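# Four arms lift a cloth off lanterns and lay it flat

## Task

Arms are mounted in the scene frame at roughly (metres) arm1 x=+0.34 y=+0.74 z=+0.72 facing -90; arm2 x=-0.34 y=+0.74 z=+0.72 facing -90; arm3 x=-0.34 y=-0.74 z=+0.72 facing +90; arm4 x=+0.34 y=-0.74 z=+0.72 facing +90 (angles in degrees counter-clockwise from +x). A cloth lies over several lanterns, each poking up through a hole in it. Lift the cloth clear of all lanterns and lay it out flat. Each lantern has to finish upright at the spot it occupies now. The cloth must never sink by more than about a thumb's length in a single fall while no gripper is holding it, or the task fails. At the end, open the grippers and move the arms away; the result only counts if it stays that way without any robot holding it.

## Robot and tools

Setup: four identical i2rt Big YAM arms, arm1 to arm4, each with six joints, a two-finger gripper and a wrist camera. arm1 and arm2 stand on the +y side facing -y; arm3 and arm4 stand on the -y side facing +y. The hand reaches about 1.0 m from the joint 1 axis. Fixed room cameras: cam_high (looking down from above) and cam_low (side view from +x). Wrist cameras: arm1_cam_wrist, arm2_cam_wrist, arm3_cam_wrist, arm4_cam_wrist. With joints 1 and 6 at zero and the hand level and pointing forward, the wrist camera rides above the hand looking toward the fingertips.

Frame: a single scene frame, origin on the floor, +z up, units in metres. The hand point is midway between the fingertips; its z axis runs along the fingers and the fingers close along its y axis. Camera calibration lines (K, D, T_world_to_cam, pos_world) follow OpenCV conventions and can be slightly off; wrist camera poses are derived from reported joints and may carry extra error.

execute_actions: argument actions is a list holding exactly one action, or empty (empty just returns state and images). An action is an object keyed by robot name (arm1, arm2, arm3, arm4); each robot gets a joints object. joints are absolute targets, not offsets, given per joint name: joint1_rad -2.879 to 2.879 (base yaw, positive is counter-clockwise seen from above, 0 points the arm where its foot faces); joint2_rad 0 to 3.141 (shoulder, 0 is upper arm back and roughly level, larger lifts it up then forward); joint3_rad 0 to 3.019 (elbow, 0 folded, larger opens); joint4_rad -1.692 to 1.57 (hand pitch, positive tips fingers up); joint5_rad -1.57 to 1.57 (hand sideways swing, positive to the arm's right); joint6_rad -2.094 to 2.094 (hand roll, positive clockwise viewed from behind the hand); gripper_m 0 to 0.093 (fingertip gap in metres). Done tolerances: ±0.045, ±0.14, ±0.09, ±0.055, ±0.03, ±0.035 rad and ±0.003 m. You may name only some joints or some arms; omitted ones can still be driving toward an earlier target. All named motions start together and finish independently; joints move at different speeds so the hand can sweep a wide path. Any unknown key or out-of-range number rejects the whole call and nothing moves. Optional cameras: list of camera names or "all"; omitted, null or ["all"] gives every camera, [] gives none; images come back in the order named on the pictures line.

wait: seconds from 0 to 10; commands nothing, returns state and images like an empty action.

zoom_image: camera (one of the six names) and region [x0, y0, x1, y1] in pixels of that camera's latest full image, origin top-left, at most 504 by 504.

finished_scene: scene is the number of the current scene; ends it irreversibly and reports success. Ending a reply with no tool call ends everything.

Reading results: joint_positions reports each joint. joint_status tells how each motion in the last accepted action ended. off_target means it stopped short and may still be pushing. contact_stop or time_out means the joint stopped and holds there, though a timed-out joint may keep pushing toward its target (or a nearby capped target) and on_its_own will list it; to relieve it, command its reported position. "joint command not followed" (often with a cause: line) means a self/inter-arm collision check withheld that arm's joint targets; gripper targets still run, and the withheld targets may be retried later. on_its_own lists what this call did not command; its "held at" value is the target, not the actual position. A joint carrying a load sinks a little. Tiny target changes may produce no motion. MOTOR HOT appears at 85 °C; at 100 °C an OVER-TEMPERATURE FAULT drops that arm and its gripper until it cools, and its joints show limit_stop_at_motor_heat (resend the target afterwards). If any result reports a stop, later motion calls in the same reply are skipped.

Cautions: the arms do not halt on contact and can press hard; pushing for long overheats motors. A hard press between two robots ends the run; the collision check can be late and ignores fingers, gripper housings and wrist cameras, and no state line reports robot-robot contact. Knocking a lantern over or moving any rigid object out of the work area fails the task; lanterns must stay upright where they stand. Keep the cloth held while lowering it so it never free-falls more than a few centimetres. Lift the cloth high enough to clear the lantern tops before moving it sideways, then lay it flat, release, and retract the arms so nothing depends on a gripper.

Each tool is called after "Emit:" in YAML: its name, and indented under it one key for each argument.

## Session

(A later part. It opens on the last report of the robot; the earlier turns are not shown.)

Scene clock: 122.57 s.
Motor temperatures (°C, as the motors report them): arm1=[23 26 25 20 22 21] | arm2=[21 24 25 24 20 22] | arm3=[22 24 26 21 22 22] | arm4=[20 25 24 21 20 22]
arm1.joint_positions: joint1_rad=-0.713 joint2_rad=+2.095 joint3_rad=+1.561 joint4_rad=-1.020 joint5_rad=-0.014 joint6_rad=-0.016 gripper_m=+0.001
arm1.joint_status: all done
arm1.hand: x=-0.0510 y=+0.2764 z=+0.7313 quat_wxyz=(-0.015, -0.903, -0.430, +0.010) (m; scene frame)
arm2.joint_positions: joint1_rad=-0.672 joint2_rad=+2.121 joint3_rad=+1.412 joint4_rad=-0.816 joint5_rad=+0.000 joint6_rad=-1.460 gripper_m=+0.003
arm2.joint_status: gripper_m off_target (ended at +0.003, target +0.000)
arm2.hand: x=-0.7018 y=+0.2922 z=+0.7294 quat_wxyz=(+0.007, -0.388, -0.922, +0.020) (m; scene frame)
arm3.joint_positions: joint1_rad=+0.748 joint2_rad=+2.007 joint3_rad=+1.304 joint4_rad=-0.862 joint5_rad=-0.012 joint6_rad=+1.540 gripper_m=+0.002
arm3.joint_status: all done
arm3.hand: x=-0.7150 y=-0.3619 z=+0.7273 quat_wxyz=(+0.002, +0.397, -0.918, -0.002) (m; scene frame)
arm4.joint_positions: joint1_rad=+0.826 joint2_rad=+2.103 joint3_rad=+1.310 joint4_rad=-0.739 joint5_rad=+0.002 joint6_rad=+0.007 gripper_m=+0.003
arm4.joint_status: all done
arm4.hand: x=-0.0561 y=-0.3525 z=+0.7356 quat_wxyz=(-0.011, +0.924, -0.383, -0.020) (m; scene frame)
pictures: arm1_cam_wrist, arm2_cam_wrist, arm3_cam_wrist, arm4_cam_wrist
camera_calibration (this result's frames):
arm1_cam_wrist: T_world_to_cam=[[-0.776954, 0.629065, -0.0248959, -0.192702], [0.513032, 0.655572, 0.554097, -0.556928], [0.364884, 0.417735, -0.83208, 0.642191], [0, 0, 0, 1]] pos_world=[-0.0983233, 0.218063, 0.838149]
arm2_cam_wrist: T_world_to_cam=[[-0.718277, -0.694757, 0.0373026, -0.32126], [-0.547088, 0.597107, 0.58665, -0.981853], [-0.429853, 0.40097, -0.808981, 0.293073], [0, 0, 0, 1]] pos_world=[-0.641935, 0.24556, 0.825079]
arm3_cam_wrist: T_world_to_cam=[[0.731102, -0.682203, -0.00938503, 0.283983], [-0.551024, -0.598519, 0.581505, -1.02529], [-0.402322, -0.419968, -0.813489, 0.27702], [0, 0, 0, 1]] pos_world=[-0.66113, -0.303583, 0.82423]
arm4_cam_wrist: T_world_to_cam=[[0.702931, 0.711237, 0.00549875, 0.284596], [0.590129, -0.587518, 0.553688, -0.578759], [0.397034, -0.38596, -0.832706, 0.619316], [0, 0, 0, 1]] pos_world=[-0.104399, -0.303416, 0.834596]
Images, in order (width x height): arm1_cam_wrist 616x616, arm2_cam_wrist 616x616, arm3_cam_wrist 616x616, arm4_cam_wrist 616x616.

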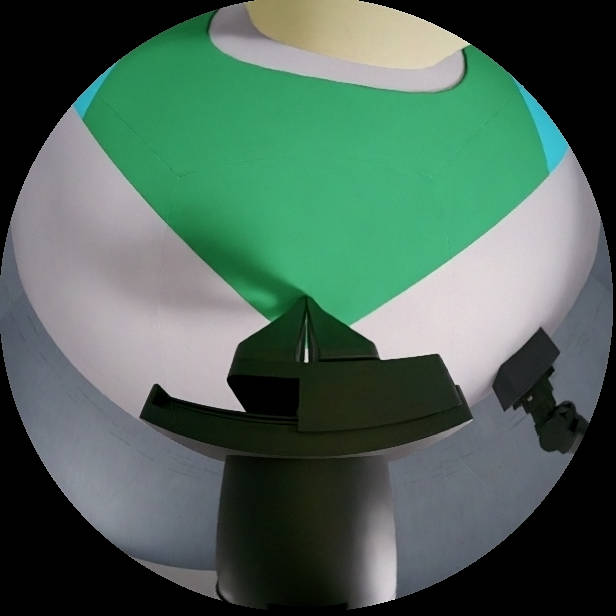

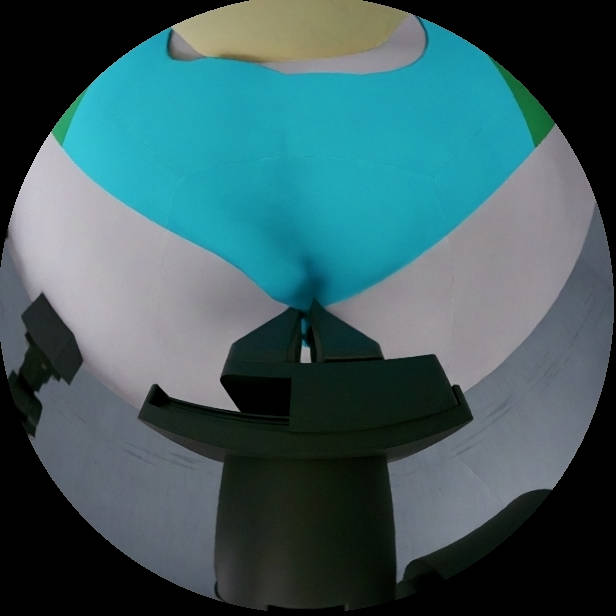

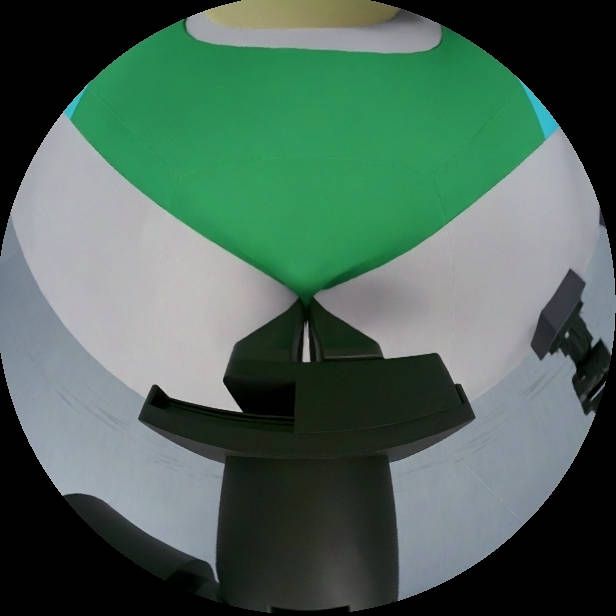

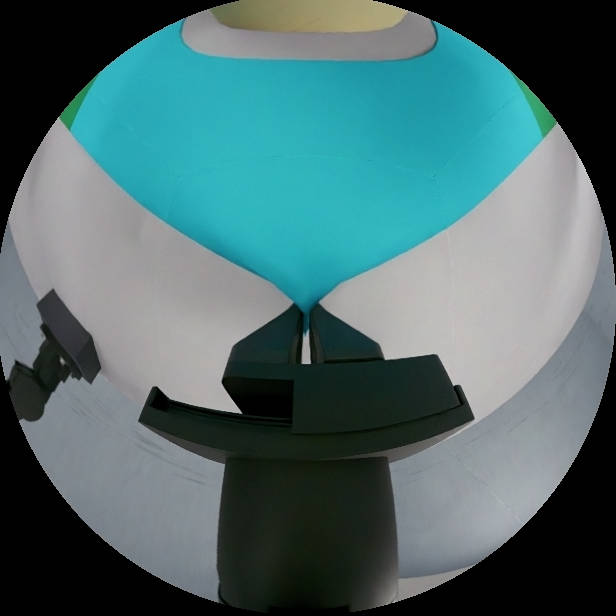

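Emit:
execute_actions:
  actions:
    - {"arm1": {"joints": {"joint2_rad": 2.04, "joint4_rad": -1.13, "joint6_rad": 0.08, "gripper_m": 0.09}}}
  cameras: []

Emit:
execute_actions:
  actions:
    - {"arm1": {"joints": {"joint2_rad": 2.125, "joint4_rad": -1.06}}}
  cameras: ["arm1_cam_wrist"]

Scene clock: 126.70 s.
Motor temperatures (°C, as the motors report them): arm1=[23 26 25 20 22 21] | arm2=[21 24 25 24 20 22] | arm3=[22 24 25 21 22 22] | arm4=[20 25 24 21 20 22]
arm1.joint_positions: joint1_rad=-0.713 joint2_rad=+2.059 joint3_rad=+1.558 joint4_rad=-1.121 joint5_rad=-0.014 joint6_rad=+0.065 gripper_m=+0.090
arm1.joint_status: all done
arm1.hand: x=-0.0372 y=+0.2930 z=+0.7514 quat_wxyz=(+0.000, -0.919, -0.393, -0.021) (m; scene frame)
arm2.joint_positions: joint1_rad=-0.672 joint2_rad=+2.121 joint3_rad=+1.412 joint4_rad=-0.816 joint5_rad=+0.000 joint6_rad=-1.460 gripper_m=+0.003
arm2.joint_status: not commanded
arm2.hand: x=-0.7018 y=+0.2922 z=+0.7294 quat_wxyz=(+0.007, -0.387, -0.922, +0.020) (m; scene frame)
arm3.joint_positions: joint1_rad=+0.748 joint2_rad=+2.007 joint3_rad=+1.304 joint4_rad=-0.862 joint5_rad=-0.012 joint6_rad=+1.540 gripper_m=+0.002
arm3.joint_status: not commanded
arm3.hand: x=-0.7150 y=-0.3619 z=+0.7273 quat_wxyz=(+0.002, +0.397, -0.918, -0.002) (m; scene frame)
arm4.joint_positions: joint1_rad=+0.826 joint2_rad=+2.103 joint3_rad=+1.310 joint4_rad=-0.739 joint5_rad=+0.002 joint6_rad=+0.007 gripper_m=+0.003
arm4.joint_status: not commanded
arm4.hand: x=-0.0561 y=-0.3525 z=+0.7356 quat_wxyz=(-0.011, +0.924, -0.383, -0.020) (m; scene frame)
pictures: none
No camera images: the call's "cameras" was empty. Leave "cameras" out to get every camera's image.

Scene clock: 127.57 s.
Motor temperatures (°C, as the motors report them): arm1=[23 26 25 20 22 21] | arm2=[21 24 25 24 20 22] | arm3=[22 24 25 21 22 22] | arm4=[20 25 24 21 20 22]
arm1.joint_positions: joint1_rad=-0.714 joint2_rad=+2.098 joint3_rad=+1.559 joint4_rad=-1.066 joint5_rad=-0.015 joint6_rad=+0.068 gripper_m=+0.090
arm1.joint_status: all done
arm1.hand: x=-0.0433 y=+0.2862 z=+0.7290 quat_wxyz=(-0.004, -0.920, -0.391, -0.014) (m; scene frame)
arm2.joint_positions: joint1_rad=-0.672 joint2_rad=+2.121 joint3_rad=+1.412 joint4_rad=-0.816 joint5_rad=+0.000 joint6_rad=-1.460 gripper_m=+0.003
arm2.joint_status: not commanded
arm2.hand: x=-0.7018 y=+0.2922 z=+0.7294 quat_wxyz=(+0.007, -0.387, -0.922, +0.020) (m; scene frame)
arm3.joint_positions: joint1_rad=+0.748 joint2_rad=+2.007 joint3_rad=+1.304 joint4_rad=-0.862 joint5_rad=-0.012 joint6_rad=+1.540 gripper_m=+0.002
arm3.joint_status: not commanded
arm3.hand: x=-0.7150 y=-0.3619 z=+0.7273 quat_wxyz=(+0.002, +0.397, -0.918, -0.002) (m; scene frame)
arm4.joint_positions: joint1_rad=+0.826 joint2_rad=+2.103 joint3_rad=+1.310 joint4_rad=-0.739 joint5_rad=+0.002 joint6_rad=+0.007 gripper_m=+0.003
arm4.joint_status: not commanded
arm4.hand: x=-0.0561 y=-0.3525 z=+0.7356 quat_wxyz=(-0.011, +0.924, -0.383, -0.020) (m; scene frame)
pictures: arm1_cam_wrist
camera_calibration (this result's frames):
arm1_cam_wrist: T_world_to_cam=[[-0.720209, 0.693301, -0.0251403, -0.208766], [0.545527, 0.588343, 0.596869, -0.576538], [0.428601, 0.416156, -0.801945, 0.614618], [0, 0, 0, 1]] pos_world=[-0.099264, 0.228163, 0.831759]
Images, in order (width x height): arm1_cam_wrist 616x616.

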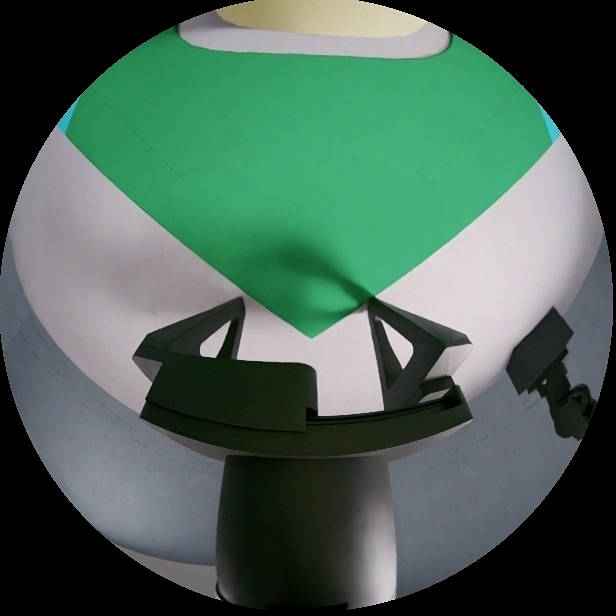

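Emit:
execute_actions:
  actions:
    - {"arm1": {"joints": {"gripper_m": 0.0}}}
  cameras: ["arm1_cam_wrist"]

Scene clock: 129.83 s.
Motor temperatures (°C, as the motors report them): arm1=[23 26 25 20 22 21] | arm2=[21 24 25 24 20 22] | arm3=[22 24 25 21 22 22] | arm4=[20 25 24 21 20 22]
arm1.joint_positions: joint1_rad=-0.714 joint2_rad=+2.098 joint3_rad=+1.559 joint4_rad=-1.066 joint5_rad=-0.016 joint6_rad=+0.068 gripper_m=+0.003
arm1.joint_status: gripper_m off_target (ended at +0.003, target +0.000)
arm1.hand: x=-0.0432 y=+0.2862 z=+0.7290 quat_wxyz=(-0.005, -0.920, -0.391, -0.014) (m; scene frame)
arm2.joint_positions: joint1_rad=-0.672 joint2_rad=+2.121 joint3_rad=+1.412 joint4_rad=-0.816 joint5_rad=+0.000 joint6_rad=-1.460 gripper_m=+0.003
arm2.joint_status: not commanded
arm2.hand: x=-0.7018 y=+0.2922 z=+0.7294 quat_wxyz=(+0.007, -0.387, -0.922, +0.020) (m; scene frame)
arm3.joint_positions: joint1_rad=+0.748 joint2_rad=+2.007 joint3_rad=+1.304 joint4_rad=-0.862 joint5_rad=-0.012 joint6_rad=+1.540 gripper_m=+0.002
arm3.joint_status: not commanded
arm3.hand: x=-0.7150 y=-0.3619 z=+0.7273 quat_wxyz=(+0.002, +0.397, -0.918, -0.002) (m; scene frame)
arm4.joint_positions: joint1_rad=+0.826 joint2_rad=+2.103 joint3_rad=+1.310 joint4_rad=-0.739 joint5_rad=+0.002 joint6_rad=+0.007 gripper_m=+0.003
arm4.joint_status: not commanded
arm4.hand: x=-0.0561 y=-0.3525 z=+0.7356 quat_wxyz=(-0.011, +0.924, -0.383, -0.020) (m; scene frame)
pictures: arm1_cam_wrist
camera_calibration (this result's frames):
arm1_cam_wrist: T_world_to_cam=[[-0.720184, 0.6933, -0.0259011, -0.208079], [0.545187, 0.588628, 0.596899, -0.576663], [0.429076, 0.415756, -0.801898, 0.614713], [0, 0, 0, 1]] pos_world=[-0.0992245, 0.22813, 0.831758]
Images, in order (width x height): arm1_cam_wrist 616x616.

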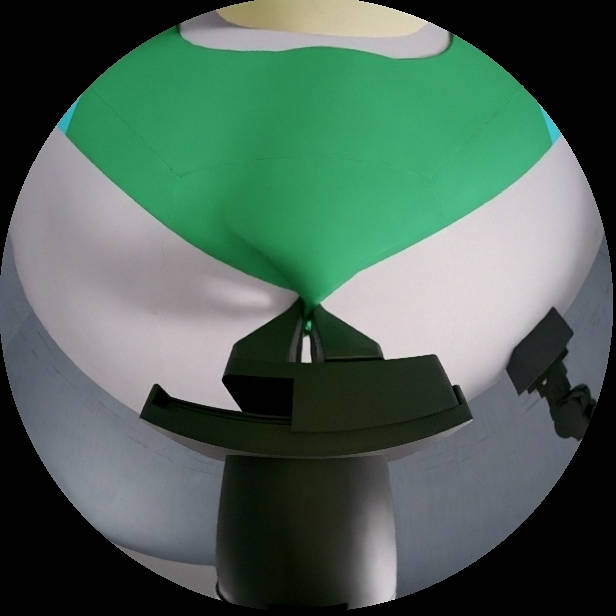

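Emit:
execute_actions:
  actions:
    - {"arm1": {"joints": {"joint2_rad": 1.897, "joint3_rad": 1.63, "joint4_rad": -1.20}}, "arm2": {"joints": {"joint2_rad": 1.925, "joint3_rad": 1.50, "joint4_rad": -1.045}}, "arm3": {"joints": {"joint2_rad": 1.79, "joint3_rad": 1.385, "joint4_rad": -1.065}}, "arm4": {"joints": {"joint2_rad": 1.89, "joint3_rad": 1.378, "joint4_rad": -0.96}}}
  cameras: ["cam_high", "cam_low", "arm1_cam_wrist"]

Scene clock: 144.23 s.
Motor temperatures (°C, as the motors report them): arm1=[23 26 25 20 22 21] | arm2=[21 24 25 24 20 22] | arm3=[22 25 25 21 22 22] | arm4=[20 25 24 21 20 22]
arm1.joint_positions: joint1_rad=-0.714 joint2_rad=+1.895 joint3_rad=+1.604 joint4_rad=-1.187 joint5_rad=-0.016 joint6_rad=+0.068 gripper_m=+0.003
arm1.joint_status: all done
arm1.hand: x=-0.0459 y=+0.2840 z=+0.8607 quat_wxyz=(-0.033, -0.919, -0.391, +0.043) (m; scene frame)
arm2.joint_positions: joint1_rad=-0.664 joint2_rad=+1.920 joint3_rad=+1.467 joint4_rad=-1.030 joint5_rad=-0.006 joint6_rad=-1.460 gripper_m=+0.003
arm2.joint_status: all done
arm2.hand: x=-0.6980 y=+0.2872 z=+0.8564 quat_wxyz=(+0.010, -0.383, -0.923, +0.041) (m; scene frame)
arm3.joint_positions: joint1_rad=+0.735 joint2_rad=+1.782 joint3_rad=+1.357 joint4_rad=-1.050 joint5_rad=-0.006 joint6_rad=+1.540 gripper_m=+0.002
arm3.joint_status: all done
arm3.hand: x=-0.7124 y=-0.3555 z=+0.8596 quat_wxyz=(+0.015, +0.391, -0.919, -0.046) (m; scene frame)
arm4.joint_positions: joint1_rad=+0.826 joint2_rad=+1.882 joint3_rad=+1.365 joint4_rad=-0.949 joint5_rad=+0.004 joint6_rad=+0.007 gripper_m=+0.003
arm4.joint_status: all done
arm4.hand: x=-0.0628 y=-0.3458 z=+0.8684 quat_wxyz=(-0.025, +0.922, -0.382, -0.051) (m; scene frame)
pictures: arm1_cam_wrist, cam_high, cam_low
camera_calibration (this result's frames):
arm1_cam_wrist: T_world_to_cam=[[-0.722228, 0.690804, -0.0342955, -0.197227], [0.590046, 0.641242, 0.490566, -0.573912], [0.360876, 0.334064, -0.870729, 0.801633], [0, 0, 0, 1]] pos_world=[-0.0930985, 0.236464, 0.972783]
Images, in order (width x height): arm1_cam_wrist 616x616, cam_high 504x504, cam_low 504x504.

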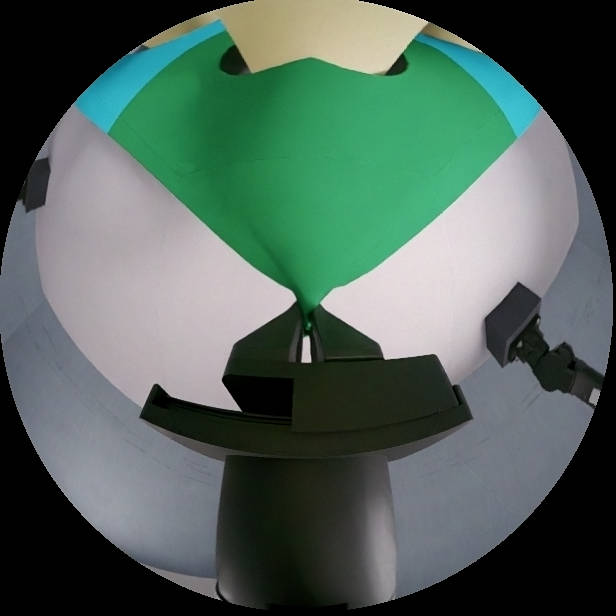

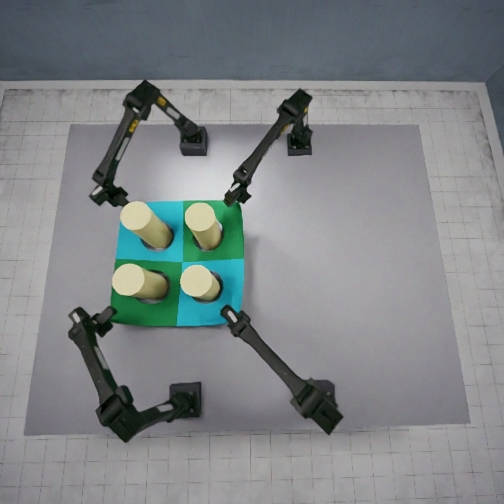

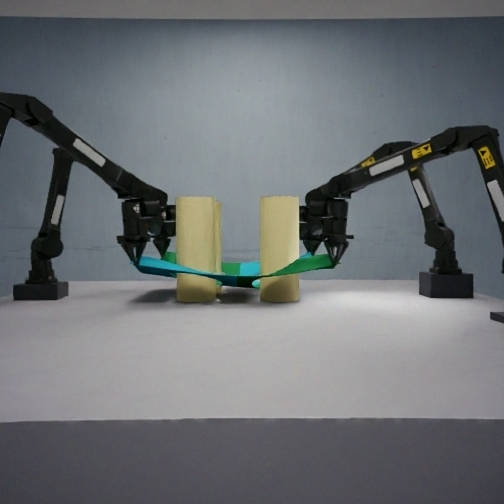

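Emit:
execute_actions:
  actions:
    - {"arm1": {"joints": {"joint2_rad": 1.755, "joint3_rad": 1.712, "joint4_rad": -1.29}}, "arm2": {"joints": {"joint2_rad": 1.745, "joint3_rad": 1.545, "joint4_rad": -1.13}}, "arm3": {"joints": {"joint2_rad": 1.62, "joint3_rad": 1.46, "joint4_rad": -1.175}}, "arm4": {"joints": {"joint2_rad": 1.69, "joint3_rad": 1.40, "joint4_rad": -1.05}}}
  cameras: ["cam_low"]

Emit:
execute_actions:
  actions:
    - {"arm1": {"joints": {"joint2_rad": 1.677, "joint3_rad": 1.89, "joint4_rad": -1.40}}, "arm2": {"joints": {"joint2_rad": 1.624, "joint3_rad": 1.666, "joint4_rad": -1.232}}, "arm3": {"joints": {"joint2_rad": 1.513, "joint3_rad": 1.615, "joint4_rad": -1.292}}, "arm4": {"joints": {"joint2_rad": 1.55, "joint3_rad": 1.521, "joint4_rad": -1.16}}}
  cameras: ["cam_low", "cam_high"]

Scene clock: 148.60 s.
Motor temperatures (°C, as the motors report them): arm1=[23 26 26 20 22 21] | arm2=[21 24 25 24 20 22] | arm3=[22 25 26 21 22 22] | arm4=[20 25 24 21 20 22]
arm1.joint_positions: joint1_rad=-0.714 joint2_rad=+1.752 joint3_rad=+1.677 joint4_rad=-1.275 joint5_rad=-0.016 joint6_rad=+0.068 gripper_m=+0.003
arm1.joint_status: all done
arm1.hand: x=-0.0428 y=+0.2885 z=+0.9694 quat_wxyz=(-0.062, -0.914, -0.389, +0.100) (m; scene frame)
arm2.joint_positions: joint1_rad=-0.664 joint2_rad=+1.741 joint3_rad=+1.507 joint4_rad=-1.114 joint5_rad=-0.006 joint6_rad=-1.460 gripper_m=+0.003
arm2.joint_status: all done
arm2.hand: x=-0.6972 y=+0.2880 z=+0.9692 quat_wxyz=(+0.028, -0.381, -0.918, +0.105) (m; scene frame)
arm3.joint_positions: joint1_rad=+0.735 joint2_rad=+1.614 joint3_rad=+1.423 joint4_rad=-1.160 joint5_rad=-0.006 joint6_rad=+1.540 gripper_m=+0.002
arm3.joint_status: all done
arm3.hand: x=-0.7104 y=-0.3593 z=+0.9686 quat_wxyz=(+0.037, +0.390, -0.914, -0.103) (m; scene frame)
arm4.joint_positions: joint1_rad=+0.826 joint2_rad=+1.683 joint3_rad=+1.378 joint4_rad=-1.037 joint5_rad=+0.004 joint6_rad=+0.007 gripper_m=+0.003
arm4.joint_status: all done
arm4.hand: x=-0.0564 y=-0.3526 z=+0.9765 quat_wxyz=(-0.048, +0.917, -0.380, -0.108) (m; scene frame)
pictures: cam_low
Images, in order (width x height): cam_low 504x504.

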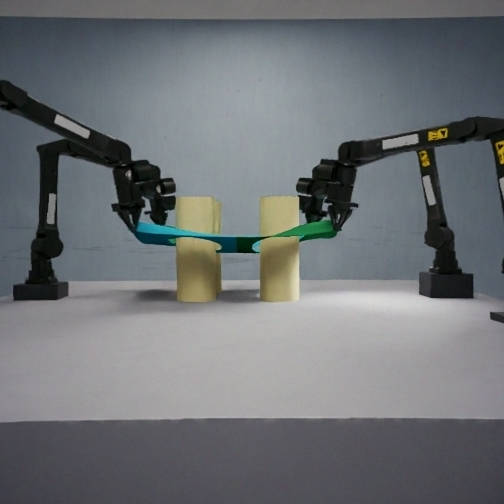

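Scene clock: 149.83 s.
Motor temperatures (°C, as the motors report them): arm1=[23 26 26 20 22 21] | arm2=[21 24 26 24 20 22] | arm3=[22 25 26 21 22 22] | arm4=[20 25 25 21 20 22]
arm1.joint_positions: joint1_rad=-0.714 joint2_rad=+1.677 joint3_rad=+1.848 joint4_rad=-1.385 joint5_rad=-0.016 joint6_rad=+0.068 gripper_m=+0.003
arm1.joint_status: all done
arm1.hand: x=-0.0423 y=+0.2899 z=+1.0816 quat_wxyz=(-0.092, -0.904, -0.386, +0.160) (m; scene frame)
arm2.joint_positions: joint1_rad=-0.664 joint2_rad=+1.621 joint3_rad=+1.622 joint4_rad=-1.215 joint5_rad=-0.006 joint6_rad=-1.460 gripper_m=+0.003
arm2.joint_status: all done
arm2.hand: x=-0.6959 y=+0.2894 z=+1.0810 quat_wxyz=(+0.047, -0.377, -0.909, +0.169) (m; scene frame)
arm3.joint_positions: joint1_rad=+0.735 joint2_rad=+1.509 joint3_rad=+1.574 joint4_rad=-1.277 joint5_rad=-0.006 joint6_rad=+1.540 gripper_m=+0.002
arm3.joint_status: all done
arm3.hand: x=-0.7105 y=-0.3610 z=+1.0826 quat_wxyz=(+0.062, +0.387, -0.905, -0.168) (m; scene frame)
arm4.joint_positions: joint1_rad=+0.826 joint2_rad=+1.548 joint3_rad=+1.499 joint4_rad=-1.148 joint5_rad=+0.004 joint6_rad=+0.007 gripper_m=+0.003
arm4.joint_status: all done
arm4.hand: x=-0.0564 y=-0.3531 z=+1.0946 quat_wxyz=(-0.075, +0.907, -0.376, -0.175) (m; scene frame)
pictures: cam_high, cam_low
Images, in order (width x height): cam_high 504x504, cam_low 504x504.

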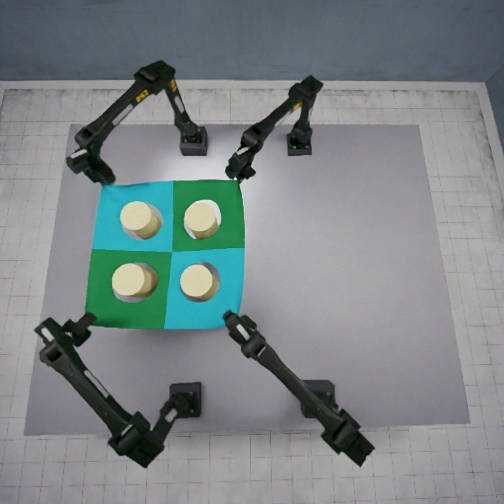

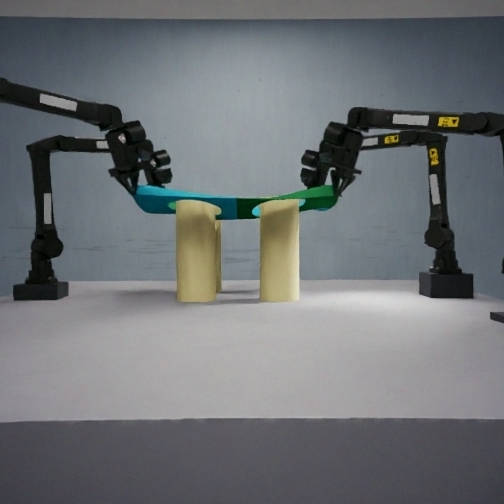

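Emit:
execute_actions:
  actions:
    - {"arm1": {"joints": {"joint2_rad": 1.626, "joint3_rad": 2.19, "joint4_rad": -1.44}}, "arm2": {"joints": {"joint2_rad": 1.581, "joint3_rad": 2.0, "joint4_rad": -1.395}}, "arm3": {"joints": {"joint2_rad": 1.497, "joint3_rad": 1.99, "joint4_rad": -1.47}}, "arm4": {"joints": {"joint2_rad": 1.482, "joint3_rad": 1.81, "joint4_rad": -1.32}}}
  cameras: ["cam_low", "cam_high"]

Scene clock: 155.90 s.
Motor temperatures (°C, as the motors report them): arm1=[23 26 28 20 22 21] | arm2=[21 24 27 24 20 22] | arm3=[22 24 28 21 22 22] | arm4=[20 25 26 21 20 22]
arm1.joint_positions: joint1_rad=-0.714 joint2_rad=+1.634 joint3_rad=+2.149 joint4_rad=-1.427 joint5_rad=-0.016 joint6_rad=+0.068 gripper_m=+0.003
arm1.joint_status: all done
arm1.hand: x=-0.0444 y=+0.2886 z=+1.2448 quat_wxyz=(-0.158, -0.868, -0.371, +0.289) (m; scene frame)
arm2.joint_positions: joint1_rad=-0.664 joint2_rad=+1.576 joint3_rad=+1.951 joint4_rad=-1.381 joint5_rad=-0.006 joint6_rad=-1.460 gripper_m=+0.003
arm2.joint_status: all done
arm2.hand: x=-0.6974 y=+0.2869 z=+1.2470 quat_wxyz=(+0.075, -0.368, -0.888, +0.267) (m; scene frame)
arm3.joint_positions: joint1_rad=+0.735 joint2_rad=+1.502 joint3_rad=+1.944 joint4_rad=-1.457 joint5_rad=-0.005 joint6_rad=+1.540 gripper_m=+0.002
arm3.joint_status: all done
arm3.hand: x=-0.7152 y=-0.3587 z=+1.2429 quat_wxyz=(+0.097, +0.378, -0.884, -0.257) (m; scene frame)
arm4.joint_positions: joint1_rad=+0.826 joint2_rad=+1.481 joint3_rad=+1.781 joint4_rad=-1.308 joint5_rad=+0.004 joint6_rad=+0.007 gripper_m=+0.003
arm4.joint_status: all done
arm4.hand: x=-0.0555 y=-0.3547 z=+1.2497 quat_wxyz=(-0.109, +0.886, -0.368, -0.259) (m; scene frame)
pictures: cam_high, cam_low
Images, in order (width x height): cam_high 504x504, cam_low 504x504.

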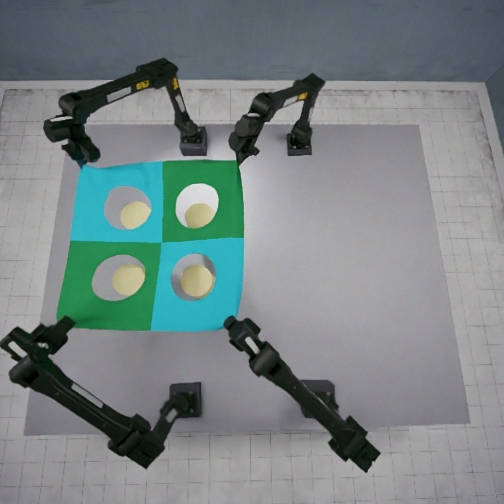

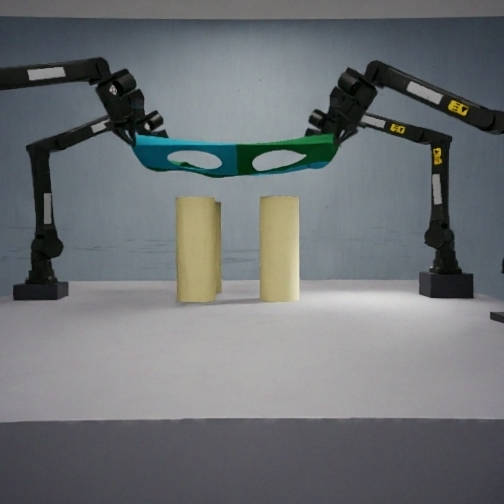

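Emit:
execute_actions:
  actions:
    - {"arm1": {"joints": {"joint1_rad": -0.417, "joint2_rad": 1.35, "joint3_rad": 1.85, "joint4_rad": -1.40, "joint6_rad": 0.365}}, "arm2": {"joints": {"joint1_rad": -0.353, "joint2_rad": 1.335, "joint3_rad": 1.70, "joint4_rad": -1.37, "joint6_rad": -1.149}}, "arm3": {"joints": {"joint1_rad": 0.41, "joint2_rad": 1.234, "joint3_rad": 1.70, "joint4_rad": -1.466, "joint6_rad": 1.215}}, "arm4": {"joints": {"joint1_rad": 0.52, "joint2_rad": 1.194, "joint3_rad": 1.522, "joint4_rad": -1.328, "joint6_rad": -0.30}}}
  cameras: ["cam_low", "cam_high"]

Scene clock: 177.67 s.
Motor temperatures (°C, as the motors report them): arm1=[23 26 29 20 22 21] | arm2=[21 23 29 24 20 22] | arm3=[22 24 30 21 22 22] | arm4=[20 25 28 21 20 22]
arm1.joint_positions: joint1_rad=-0.412 joint2_rad=+1.362 joint3_rad=+1.846 joint4_rad=-1.406 joint5_rad=-0.016 joint6_rad=+0.350 gripper_m=+0.003
arm1.joint_status: all done
arm1.hand: x=+0.1476 y=+0.2880 z=+1.2435 quat_wxyz=(-0.231, -0.865, -0.380, +0.230) (m; scene frame)
arm2.joint_positions: joint1_rad=-0.340 joint2_rad=+1.334 joint3_rad=+1.708 joint4_rad=-1.380 joint5_rad=-0.005 joint6_rad=-1.160 gripper_m=+0.003
arm2.joint_status: all done
arm2.hand: x=-0.5033 y=+0.2821 z=+1.2526 quat_wxyz=(-0.010, -0.357, -0.892, +0.277) (m; scene frame)
arm3.joint_positions: joint1_rad=+0.398 joint2_rad=+1.231 joint3_rad=+1.700 joint4_rad=-1.457 joint5_rad=-0.005 joint6_rad=+1.228 gripper_m=+0.002
arm3.joint_status: all done
arm3.hand: x=-0.5229 y=-0.3491 z=+1.2542 quat_wxyz=(+0.011, +0.365, -0.885, -0.289) (m; scene frame)
arm4.joint_positions: joint1_rad=+0.512 joint2_rad=+1.197 joint3_rad=+1.523 joint4_rad=-1.321 joint5_rad=+0.004 joint6_rad=-0.286 gripper_m=+0.003
arm4.joint_status: all done
arm4.hand: x=+0.1338 y=-0.3496 z=+1.2547 quat_wxyz=(-0.185, +0.880, -0.377, -0.221) (m; scene frame)
pictures: cam_high, cam_low
Images, in order (width x height): cam_high 504x504, cam_low 504x504.

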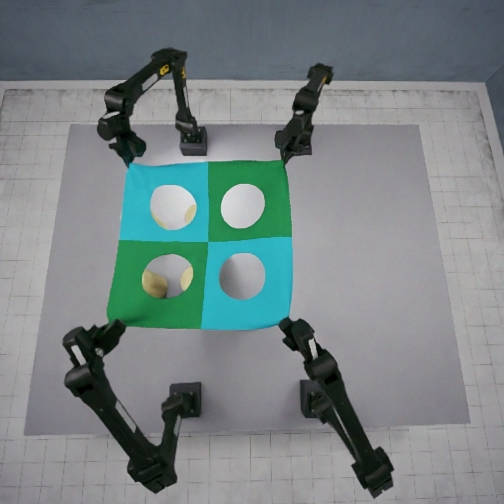

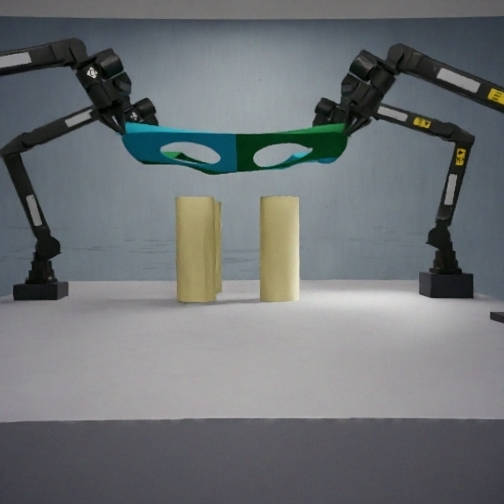

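Tracking well. Continuing with the next waypoints.

Emit:
execute_actions:
  actions:
    - {"arm1": {"joints": {"joint1_rad": -0.037, "joint2_rad": 1.245, "joint3_rad": 1.761, "joint4_rad": -1.41, "joint6_rad": 0.745}}, "arm2": {"joints": {"joint1_rad": 0.033, "joint2_rad": 1.255, "joint3_rad": 1.63, "joint4_rad": -1.374, "joint6_rad": -0.763}}, "arm3": {"joints": {"joint1_rad": -0.027, "joint2_rad": 1.125, "joint3_rad": 1.62, "joint4_rad": -1.49, "joint6_rad": 0.778}}, "arm4": {"joints": {"joint1_rad": 0.085, "joint2_rad": 1.065, "joint3_rad": 1.43, "joint4_rad": -1.362, "joint6_rad": -0.734}}}
  cameras: ["cam_low"]

Emit:
execute_actions:
  actions:
    - {"arm1": {"joints": {"joint1_rad": 0.35, "joint2_rad": 1.328, "joint3_rad": 1.865, "joint4_rad": -1.40, "joint6_rad": 1.13}}, "arm2": {"joints": {"joint1_rad": 0.408, "joint2_rad": 1.36, "joint3_rad": 1.765, "joint4_rad": -1.364, "joint6_rad": -0.388}}, "arm3": {"joints": {"joint1_rad": -0.459, "joint2_rad": 1.23, "joint3_rad": 1.74, "joint4_rad": -1.464, "joint6_rad": 0.346}}, "arm4": {"joints": {"joint1_rad": -0.366, "joint2_rad": 1.15, "joint3_rad": 1.51, "joint4_rad": -1.337, "joint6_rad": -1.185}}}
  cameras: ["cam_low", "cam_high"]

Scene clock: 182.93 s.
Motor temperatures (°C, as the motors report them): arm1=[23 25 29 20 22 21] | arm2=[21 23 28 24 20 22] | arm3=[22 24 30 21 22 22] | arm4=[20 25 28 21 20 22]
arm1.joint_positions: joint1_rad=-0.037 joint2_rad=+1.263 joint3_rad=+1.756 joint4_rad=-1.406 joint5_rad=-0.016 joint6_rad=+0.730 gripper_m=+0.003
arm1.joint_status: all done
arm1.hand: x=+0.3296 y=+0.2879 z=+1.2434 quat_wxyz=(-0.301, -0.865, -0.379, +0.133) (m; scene frame)
arm2.joint_positions: joint1_rad=+0.043 joint2_rad=+1.270 joint3_rad=+1.636 joint4_rad=-1.380 joint5_rad=-0.004 joint6_rad=-0.774 gripper_m=+0.003
arm2.joint_status: all done
arm2.hand: x=-0.3216 y=+0.2774 z=+1.2459 quat_wxyz=(-0.112, -0.360, -0.892, +0.249) (m; scene frame)
arm3.joint_positions: joint1_rad=-0.032 joint2_rad=+1.139 joint3_rad=+1.614 joint4_rad=-1.475 joint5_rad=-0.007 joint6_rad=+0.792 gripper_m=+0.002
arm3.joint_status: all done
arm3.hand: x=-0.3416 y=-0.3463 z=+1.2487 quat_wxyz=(-0.108, +0.368, -0.885, -0.264) (m; scene frame)
arm4.joint_positions: joint1_rad=+0.094 joint2_rad=+1.064 joint3_rad=+1.428 joint4_rad=-1.350 joint5_rad=+0.004 joint6_rad=-0.719 gripper_m=+0.003
arm4.joint_status: all done
arm4.hand: x=+0.3145 y=-0.3538 z=+1.2557 quat_wxyz=(-0.263, +0.882, -0.370, -0.128) (m; scene frame)
pictures: cam_low
Images, in order (width x height): cam_low 504x504.

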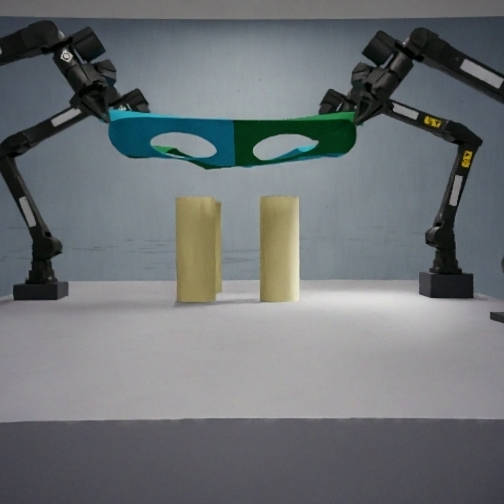

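Scene clock: 184.40 s.
Motor temperatures (°C, as the motors report them): arm1=[23 25 29 20 22 21] | arm2=[21 23 28 24 20 22] | arm3=[22 24 30 21 22 22] | arm4=[20 25 28 21 20 22]
arm1.joint_positions: joint1_rad=+0.349 joint2_rad=+1.345 joint3_rad=+1.804 joint4_rad=-1.406 joint5_rad=-0.013 joint6_rad=+1.115 gripper_m=+0.003
arm1.joint_status: all done
arm1.hand: x=+0.5133 y=+0.2900 z=+1.2291 quat_wxyz=(-0.312, -0.870, -0.382, +0.013) (m; scene frame)
arm2.joint_positions: joint1_rad=+0.417 joint2_rad=+1.379 joint3_rad=+1.696 joint4_rad=-1.378 joint5_rad=+0.000 joint6_rad=-0.399 gripper_m=+0.003
arm2.joint_status: all done
arm2.hand: x=-0.1395 y=+0.2793 z=+1.2259 quat_wxyz=(-0.179, -0.363, -0.898, +0.176) (m; scene frame)
arm3.joint_positions: joint1_rad=-0.465 joint2_rad=+1.249 joint3_rad=+1.682 joint4_rad=-1.475 joint5_rad=-0.009 joint6_rad=+0.359 gripper_m=+0.002
arm3.joint_status: all done
arm3.hand: x=-0.1583 y=-0.3456 z=+1.2392 quat_wxyz=(-0.193, +0.370, -0.890, -0.184) (m; scene frame)
arm4.joint_positions: joint1_rad=-0.359 joint2_rad=+1.158 joint3_rad=+1.457 joint4_rad=-1.345 joint5_rad=+0.003 joint6_rad=-1.170 gripper_m=+0.003
arm4.joint_status: all done
arm4.hand: x=+0.4984 y=-0.3551 z=+1.2337 quat_wxyz=(-0.262, +0.890, -0.374, -0.002) (m; scene frame)
pictures: cam_high, cam_low
Images, in order (width x height): cam_high 504x504, cam_low 504x504.

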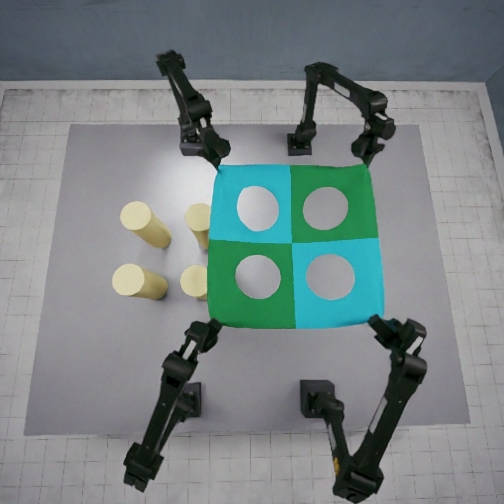

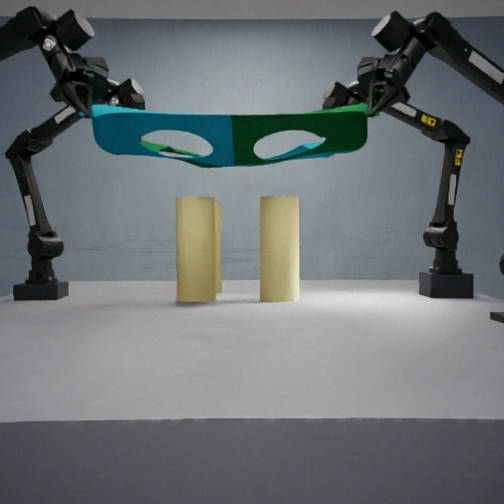

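Emit:
execute_actions:
  actions:
    - {"arm1": {"joints": {"joint1_rad": 0.66, "joint2_rad": 1.618, "joint3_rad": 1.706, "joint4_rad": -1.265, "joint6_rad": 1.45}}, "arm2": {"joints": {"joint1_rad": 0.715, "joint2_rad": 1.618, "joint3_rad": 1.549, "joint4_rad": -1.106, "joint6_rad": -0.07}}, "arm3": {"joints": {"joint1_rad": -0.81, "joint2_rad": 1.475, "joint3_rad": 1.463, "joint4_rad": -1.165, "joint6_rad": -0.02}}, "arm4": {"joints": {"joint1_rad": -0.708, "joint2_rad": 1.49, "joint3_rad": 1.342, "joint4_rad": -1.03, "joint6_rad": -1.53}}}
  cameras: ["cam_high"]

Emit:
execute_actions:
  actions:
    - {"arm1": {"joints": {"joint2_rad": 1.813, "joint3_rad": 1.557, "joint4_rad": -1.17}}, "arm2": {"joints": {"joint2_rad": 1.865, "joint3_rad": 1.466, "joint4_rad": -1.027}}, "arm3": {"joints": {"joint2_rad": 1.707, "joint3_rad": 1.327, "joint4_rad": -1.046}}, "arm4": {"joints": {"joint2_rad": 1.77, "joint3_rad": 1.261, "joint4_rad": -0.918}}}
  cameras: ["cam_high", "cam_low"]

Scene clock: 210.70 s.
Motor temperatures (°C, as the motors report them): arm1=[23 25 32 20 22 21] | arm2=[21 23 31 24 20 22] | arm3=[22 24 33 21 22 22] | arm4=[20 24 31 21 20 22]
arm1.joint_positions: joint1_rad=+0.654 joint2_rad=+1.620 joint3_rad=+1.676 joint4_rad=-1.276 joint5_rad=-0.012 joint6_rad=+1.435 gripper_m=+0.003
arm1.joint_status: all done
arm1.hand: x=+0.6939 y=+0.2944 z=+1.0392 quat_wxyz=(-0.172, -0.905, -0.387, -0.047) (m; scene frame)
arm2.joint_positions: joint1_rad=+0.707 joint2_rad=+1.622 joint3_rad=+1.540 joint4_rad=-1.104 joint5_rad=+0.007 joint6_rad=-0.080 gripper_m=+0.003
arm2.joint_status: all done
arm2.hand: x=+0.0357 y=+0.2907 z=+1.0522 quat_wxyz=(-0.168, -0.382, -0.905, +0.089) (m; scene frame)
arm3.joint_positions: joint1_rad=-0.803 joint2_rad=+1.494 joint3_rad=+1.442 joint4_rad=-1.167 joint5_rad=-0.015 joint6_rad=-0.010 gripper_m=+0.002
arm3.joint_status: all done
arm3.hand: x=+0.0263 y=-0.3607 z=+1.0436 quat_wxyz=(-0.163, +0.391, -0.902, -0.077) (m; scene frame)
arm4.joint_positions: joint1_rad=-0.710 joint2_rad=+1.485 joint3_rad=+1.321 joint4_rad=-1.041 joint5_rad=+0.000 joint6_rad=-1.515 gripper_m=+0.003
arm4.joint_status: all done
arm4.hand: x=+0.6896 y=-0.3580 z=+1.0509 quat_wxyz=(-0.174, +0.905, -0.383, +0.059) (m; scene frame)
pictures: cam_high
Images, in order (width x height): cam_high 504x504.

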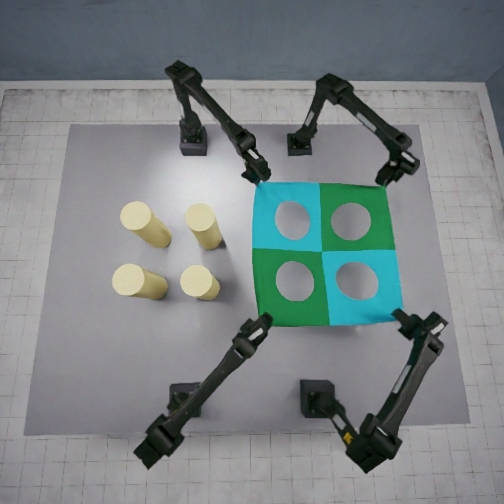

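Scene clock: 212.00 s.
Motor temperatures (°C, as the motors report them): arm1=[23 25 32 20 22 21] | arm2=[21 23 31 24 20 22] | arm3=[22 24 33 21 22 22] | arm4=[20 24 31 21 20 22]
arm1.joint_positions: joint1_rad=+0.654 joint2_rad=+1.827 joint3_rad=+1.535 joint4_rad=-1.178 joint5_rad=-0.012 joint6_rad=+1.436 gripper_m=+0.003
arm1.joint_status: all done
arm1.hand: x=+0.6929 y=+0.2924 z=+0.8687 quat_wxyz=(-0.052, -0.919, -0.391, -0.014) (m; scene frame)
arm2.joint_positions: joint1_rad=+0.707 joint2_rad=+1.872 joint3_rad=+1.466 joint4_rad=-1.024 joint5_rad=+0.007 joint6_rad=-0.080 gripper_m=+0.003
arm2.joint_status: all done
arm2.hand: x=+0.0373 y=+0.2895 z=+0.8839 quat_wxyz=(-0.060, -0.387, -0.919, +0.033) (m; scene frame)
arm3.joint_positions: joint1_rad=-0.803 joint2_rad=+1.735 joint3_rad=+1.317 joint4_rad=-1.048 joint5_rad=-0.015 joint6_rad=-0.010 gripper_m=+0.002
arm3.joint_status: all done
arm3.hand: x=+0.0266 y=-0.3604 z=+0.8742 quat_wxyz=(-0.050, +0.396, -0.916, -0.030) (m; scene frame)
arm4.joint_positions: joint1_rad=-0.710 joint2_rad=+1.770 joint3_rad=+1.245 joint4_rad=-0.924 joint5_rad=+0.000 joint6_rad=-1.516 gripper_m=+0.003
arm4.joint_status: all done
arm4.hand: x=+0.6902 y=-0.3555 z=+0.8815 quat_wxyz=(-0.060, +0.919, -0.388, +0.018) (m; scene frame)
pictures: cam_high, cam_low
Images, in order (width x height): cam_high 504x504, cam_low 504x504.

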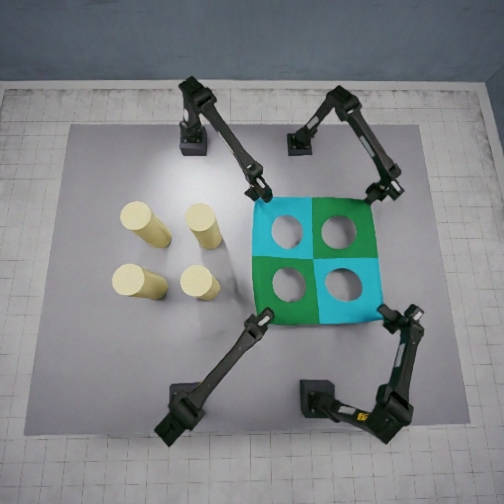

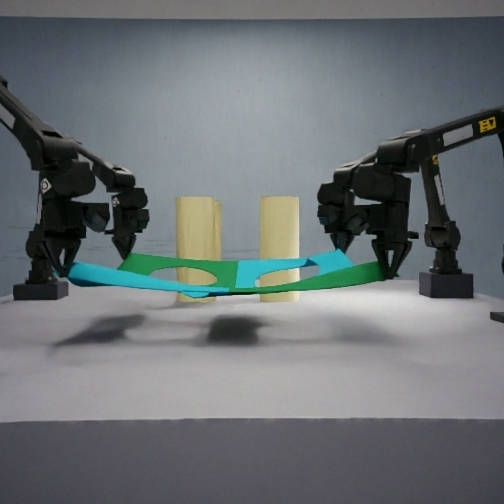

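Emit:
execute_actions:
  actions:
    - {"arm1": {"joints": {"joint2_rad": 2.02, "joint3_rad": 1.50, "joint4_rad": -1.025}}, "arm2": {"joints": {"joint2_rad": 2.112, "joint4_rad": -0.945}}, "arm3": {"joints": {"joint2_rad": 1.925, "joint3_rad": 1.26, "joint4_rad": -0.87}}, "arm4": {"joints": {"joint2_rad": 2.035, "joint4_rad": -0.765}}}
  cameras: ["cam_high", "cam_low"]

Scene clock: 223.80 s.
Motor temperatures (°C, as the motors report them): arm1=[23 26 31 20 22 21] | arm2=[21 24 29 24 20 22] | arm3=[22 25 31 21 22 22] | arm4=[20 25 29 21 20 22]
arm1.joint_positions: joint1_rad=+0.654 joint2_rad=+2.034 joint3_rad=+1.490 joint4_rad=-1.031 joint5_rad=-0.012 joint6_rad=+1.437 gripper_m=+0.003
arm1.joint_status: all done
arm1.hand: x=+0.6945 y=+0.2878 z=+0.7391 quat_wxyz=(-0.002, -0.921, -0.391, -0.001) (m; scene frame)
arm2.joint_positions: joint1_rad=+0.707 joint2_rad=+2.111 joint3_rad=+1.466 joint4_rad=-0.940 joint5_rad=+0.007 joint6_rad=-0.080 gripper_m=+0.003
arm2.joint_status: all done
arm2.hand: x=+0.0324 y=+0.2959 z=+0.7512 quat_wxyz=(+0.008, -0.388, -0.922, -0.002) (m; scene frame)
arm3.joint_positions: joint1_rad=-0.802 joint2_rad=+1.950 joint3_rad=+1.258 joint4_rad=-0.872 joint5_rad=-0.018 joint6_rad=-0.011 gripper_m=+0.002
arm3.joint_status: all done
arm3.hand: x=+0.0235 y=-0.3620 z=+0.7483 quat_wxyz=(-0.005, +0.398, -0.917, -0.012) (m; scene frame)
arm4.joint_positions: joint1_rad=-0.710 joint2_rad=+2.035 joint3_rad=+1.245 joint4_rad=-0.773 joint5_rad=+0.000 joint6_rad=-1.517 gripper_m=+0.003
arm4.joint_status: all done
arm4.hand: x=+0.6892 y=-0.3551 z=+0.7504 quat_wxyz=(-0.006, +0.921, -0.389, -0.001) (m; scene frame)
pictures: cam_high, cam_low
Images, in order (width x height): cam_high 504x504, cam_low 504x504.

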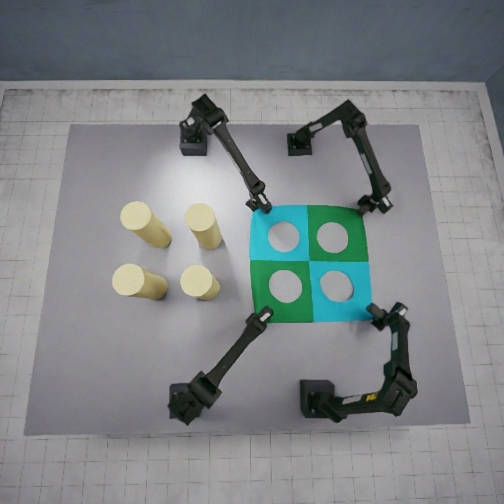

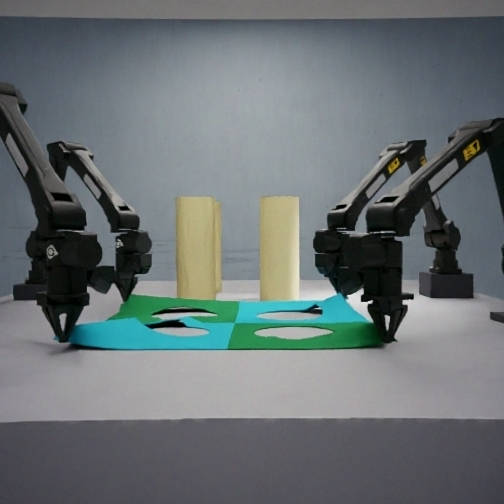

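Emit:
execute_actions:
  actions:
    - {"arm1": {"joints": {"joint1_rad": 0.70}}, "arm2": {"joints": {"joint2_rad": 2.135, "joint4_rad": -1.0}}, "arm3": {"joints": {"joint2_rad": 1.97, "joint4_rad": -0.93}}, "arm4": {"joints": {"joint1_rad": -0.755, "joint2_rad": 2.06}}}
  cameras: ["cam_high", "cam_low"]

Scene clock: 226.93 s.
Motor temperatures (°C, as the motors report them): arm1=[23 26 30 20 22 21] | arm2=[21 24 28 24 20 22] | arm3=[22 25 31 21 22 22] | arm4=[20 25 28 21 20 22]
arm1.joint_positions: joint1_rad=+0.685 joint2_rad=+2.034 joint3_rad=+1.490 joint4_rad=-1.031 joint5_rad=-0.008 joint6_rad=+1.437 gripper_m=+0.003
arm1.joint_status: all done
arm1.hand: x=+0.7078 y=+0.2986 z=+0.7389 quat_wxyz=(-0.002, -0.914, -0.405, +0.002) (m; scene frame)
arm2.joint_positions: joint1_rad=+0.707 joint2_rad=+2.113 joint3_rad=+1.466 joint4_rad=-0.955 joint5_rad=+0.007 joint6_rad=-0.080 gripper_m=+0.003
arm2.joint_status: all done
arm2.hand: x=+0.0297 y=+0.2991 z=+0.7502 quat_wxyz=(+0.016, -0.388, -0.922, -0.006) (m; scene frame)
arm3.joint_positions: joint1_rad=-0.802 joint2_rad=+1.951 joint3_rad=+1.258 joint4_rad=-0.894 joint5_rad=-0.018 joint6_rad=-0.011 gripper_m=+0.002
arm3.joint_status: all done
arm3.hand: x=+0.0196 y=-0.3660 z=+0.7477 quat_wxyz=(+0.006, +0.398, -0.918, -0.007) (m; scene frame)
arm4.joint_positions: joint1_rad=-0.729 joint2_rad=+2.043 joint3_rad=+1.245 joint4_rad=-0.769 joint5_rad=-0.003 joint6_rad=-1.517 gripper_m=+0.003
arm4.joint_status: all done
arm4.hand: x=+0.6955 y=-0.3620 z=+0.7463 quat_wxyz=(-0.005, +0.918, -0.397, -0.004) (m; scene frame)
pictures: cam_high, cam_low
Images, in order (width x height): cam_high 504x504, cam_low 504x504.

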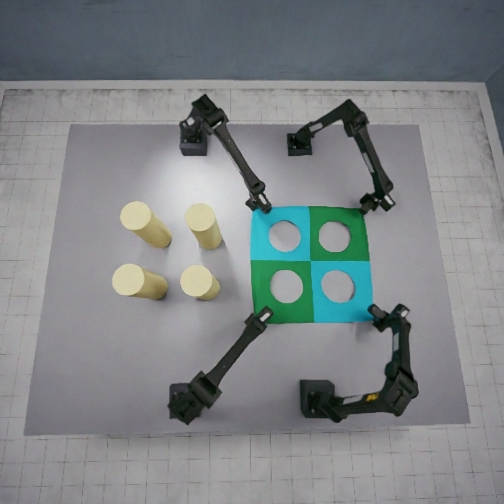

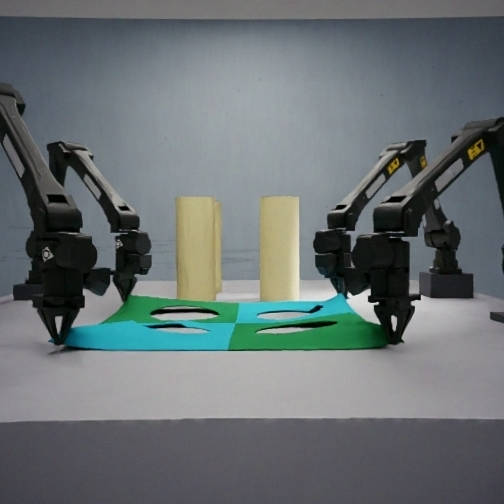

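The cloth is taut now. Releasing, then lifting clear.

Emit:
execute_actions:
  actions:
    - {"arm1": {"joints": {"joint1_rad": 0.685, "gripper_m": 0.09}}, "arm2": {"joints": {"joint4_rad": -0.955, "gripper_m": 0.09}}, "arm3": {"joints": {"joint4_rad": -0.894, "gripper_m": 0.09}}, "arm4": {"joints": {"joint1_rad": -0.729, "gripper_m": 0.09}}}
  cameras: ["cam_low"]

Emit:
execute_actions:
  actions:
    - {"arm1": {"joints": {"joint2_rad": 1.5}}, "arm2": {"joints": {"joint2_rad": 1.5}}, "arm3": {"joints": {"joint2_rad": 1.4}}, "arm4": {"joints": {"joint2_rad": 1.5}}}
  cameras: ["cam_high", "cam_low"]

Scene clock: 229.43 s.
Motor temperatures (°C, as the motors report them): arm1=[23 26 30 20 22 21] | arm2=[21 24 28 24 20 22] | arm3=[22 25 30 21 22 22] | arm4=[20 25 28 21 20 22]
arm1.joint_positions: joint1_rad=+0.684 joint2_rad=+2.034 joint3_rad=+1.490 joint4_rad=-1.031 joint5_rad=-0.014 joint6_rad=+1.437 gripper_m=+0.090
arm1.joint_status: all done
arm1.hand: x=+0.7082 y=+0.2989 z=+0.7389 quat_wxyz=(-0.001, -0.915, -0.404, -0.001) (m; scene frame)
arm2.joint_positions: joint1_rad=+0.708 joint2_rad=+2.124 joint3_rad=+1.466 joint4_rad=-0.956 joint5_rad=+0.004 joint6_rad=-0.079 gripper_m=+0.090
arm2.joint_status: all done
arm2.hand: x=+0.0290 y=+0.3015 z=+0.7440 quat_wxyz=(+0.021, -0.388, -0.921, -0.010) (m; scene frame)
arm3.joint_positions: joint1_rad=-0.804 joint2_rad=+1.956 joint3_rad=+1.258 joint4_rad=-0.895 joint5_rad=-0.014 joint6_rad=-0.011 gripper_m=+0.090
arm3.joint_status: all done
arm3.hand: x=+0.0203 y=-0.3678 z=+0.7455 quat_wxyz=(+0.008, +0.397, -0.918, -0.004) (m; scene frame)
arm4.joint_positions: joint1_rad=-0.729 joint2_rad=+2.043 joint3_rad=+1.245 joint4_rad=-0.769 joint5_rad=+0.001 joint6_rad=-1.517 gripper_m=+0.090
arm4.joint_status: all done
arm4.hand: x=+0.6960 y=-0.3625 z=+0.7463 quat_wxyz=(-0.004, +0.918, -0.397, -0.002) (m; scene frame)
pictures: cam_low
Images, in order (width x height): cam_low 504x504.

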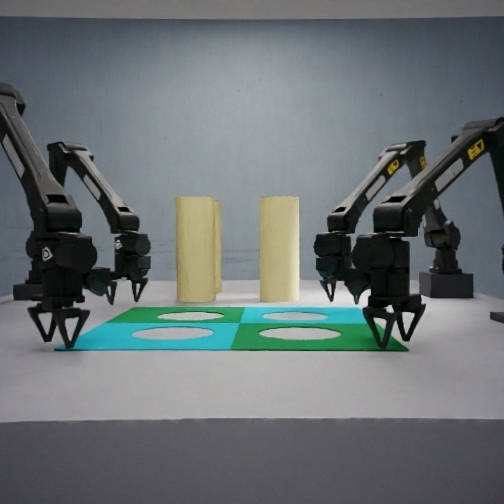

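Scene clock: 231.07 s.
Motor temperatures (°C, as the motors report them): arm1=[23 26 30 20 22 21] | arm2=[21 24 28 24 20 22] | arm3=[22 25 30 21 22 22] | arm4=[20 25 28 21 20 22]
arm1.joint_positions: joint1_rad=+0.684 joint2_rad=+1.507 joint3_rad=+1.488 joint4_rad=-1.031 joint5_rad=-0.014 joint6_rad=+1.437 gripper_m=+0.090
arm1.joint_status: all done
arm1.hand: x=+0.7045 y=+0.3090 z=+1.0350 quat_wxyz=(-0.250, -0.882, -0.393, -0.073) (m; scene frame)
arm2.joint_positions: joint1_rad=+0.708 joint2_rad=+1.508 joint3_rad=+1.459 joint4_rad=-0.956 joint5_rad=+0.004 joint6_rad=-0.079 gripper_m=+0.090
arm2.joint_status: all done
arm2.hand: x=+0.0344 y=+0.2932 z=+1.0930 quat_wxyz=(-0.247, -0.374, -0.885, +0.128) (m; scene frame)
arm3.joint_positions: joint1_rad=-0.804 joint2_rad=+1.396 joint3_rad=+1.248 joint4_rad=-0.895 joint5_rad=-0.014 joint6_rad=-0.011 gripper_m=+0.090
arm3.joint_status: all done
arm3.hand: x=+0.0254 y=-0.3626 z=+1.0276 quat_wxyz=(-0.243, +0.384, -0.884, -0.109) (m; scene frame)
arm4.joint_positions: joint1_rad=-0.729 joint2_rad=+1.493 joint3_rad=+1.245 joint4_rad=-0.769 joint5_rad=+0.001 joint6_rad=-1.517 gripper_m=+0.090
arm4.joint_status: all done
arm4.hand: x=+0.7230 y=-0.3375 z=+1.0393 quat_wxyz=(-0.259, +0.882, -0.383, +0.093) (m; scene frame)
pictures: cam_high, cam_low
Images, in order (width x height): cam_high 504x504, cam_low 504x504.

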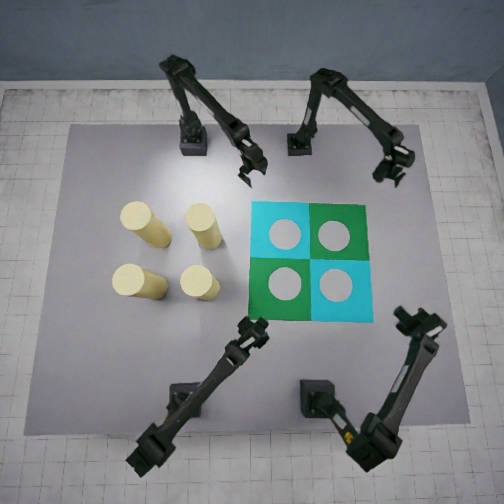

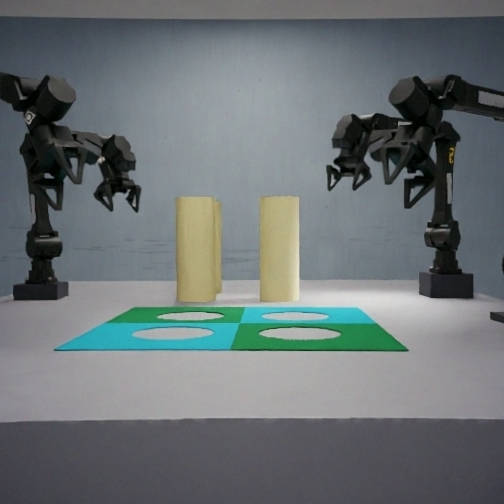

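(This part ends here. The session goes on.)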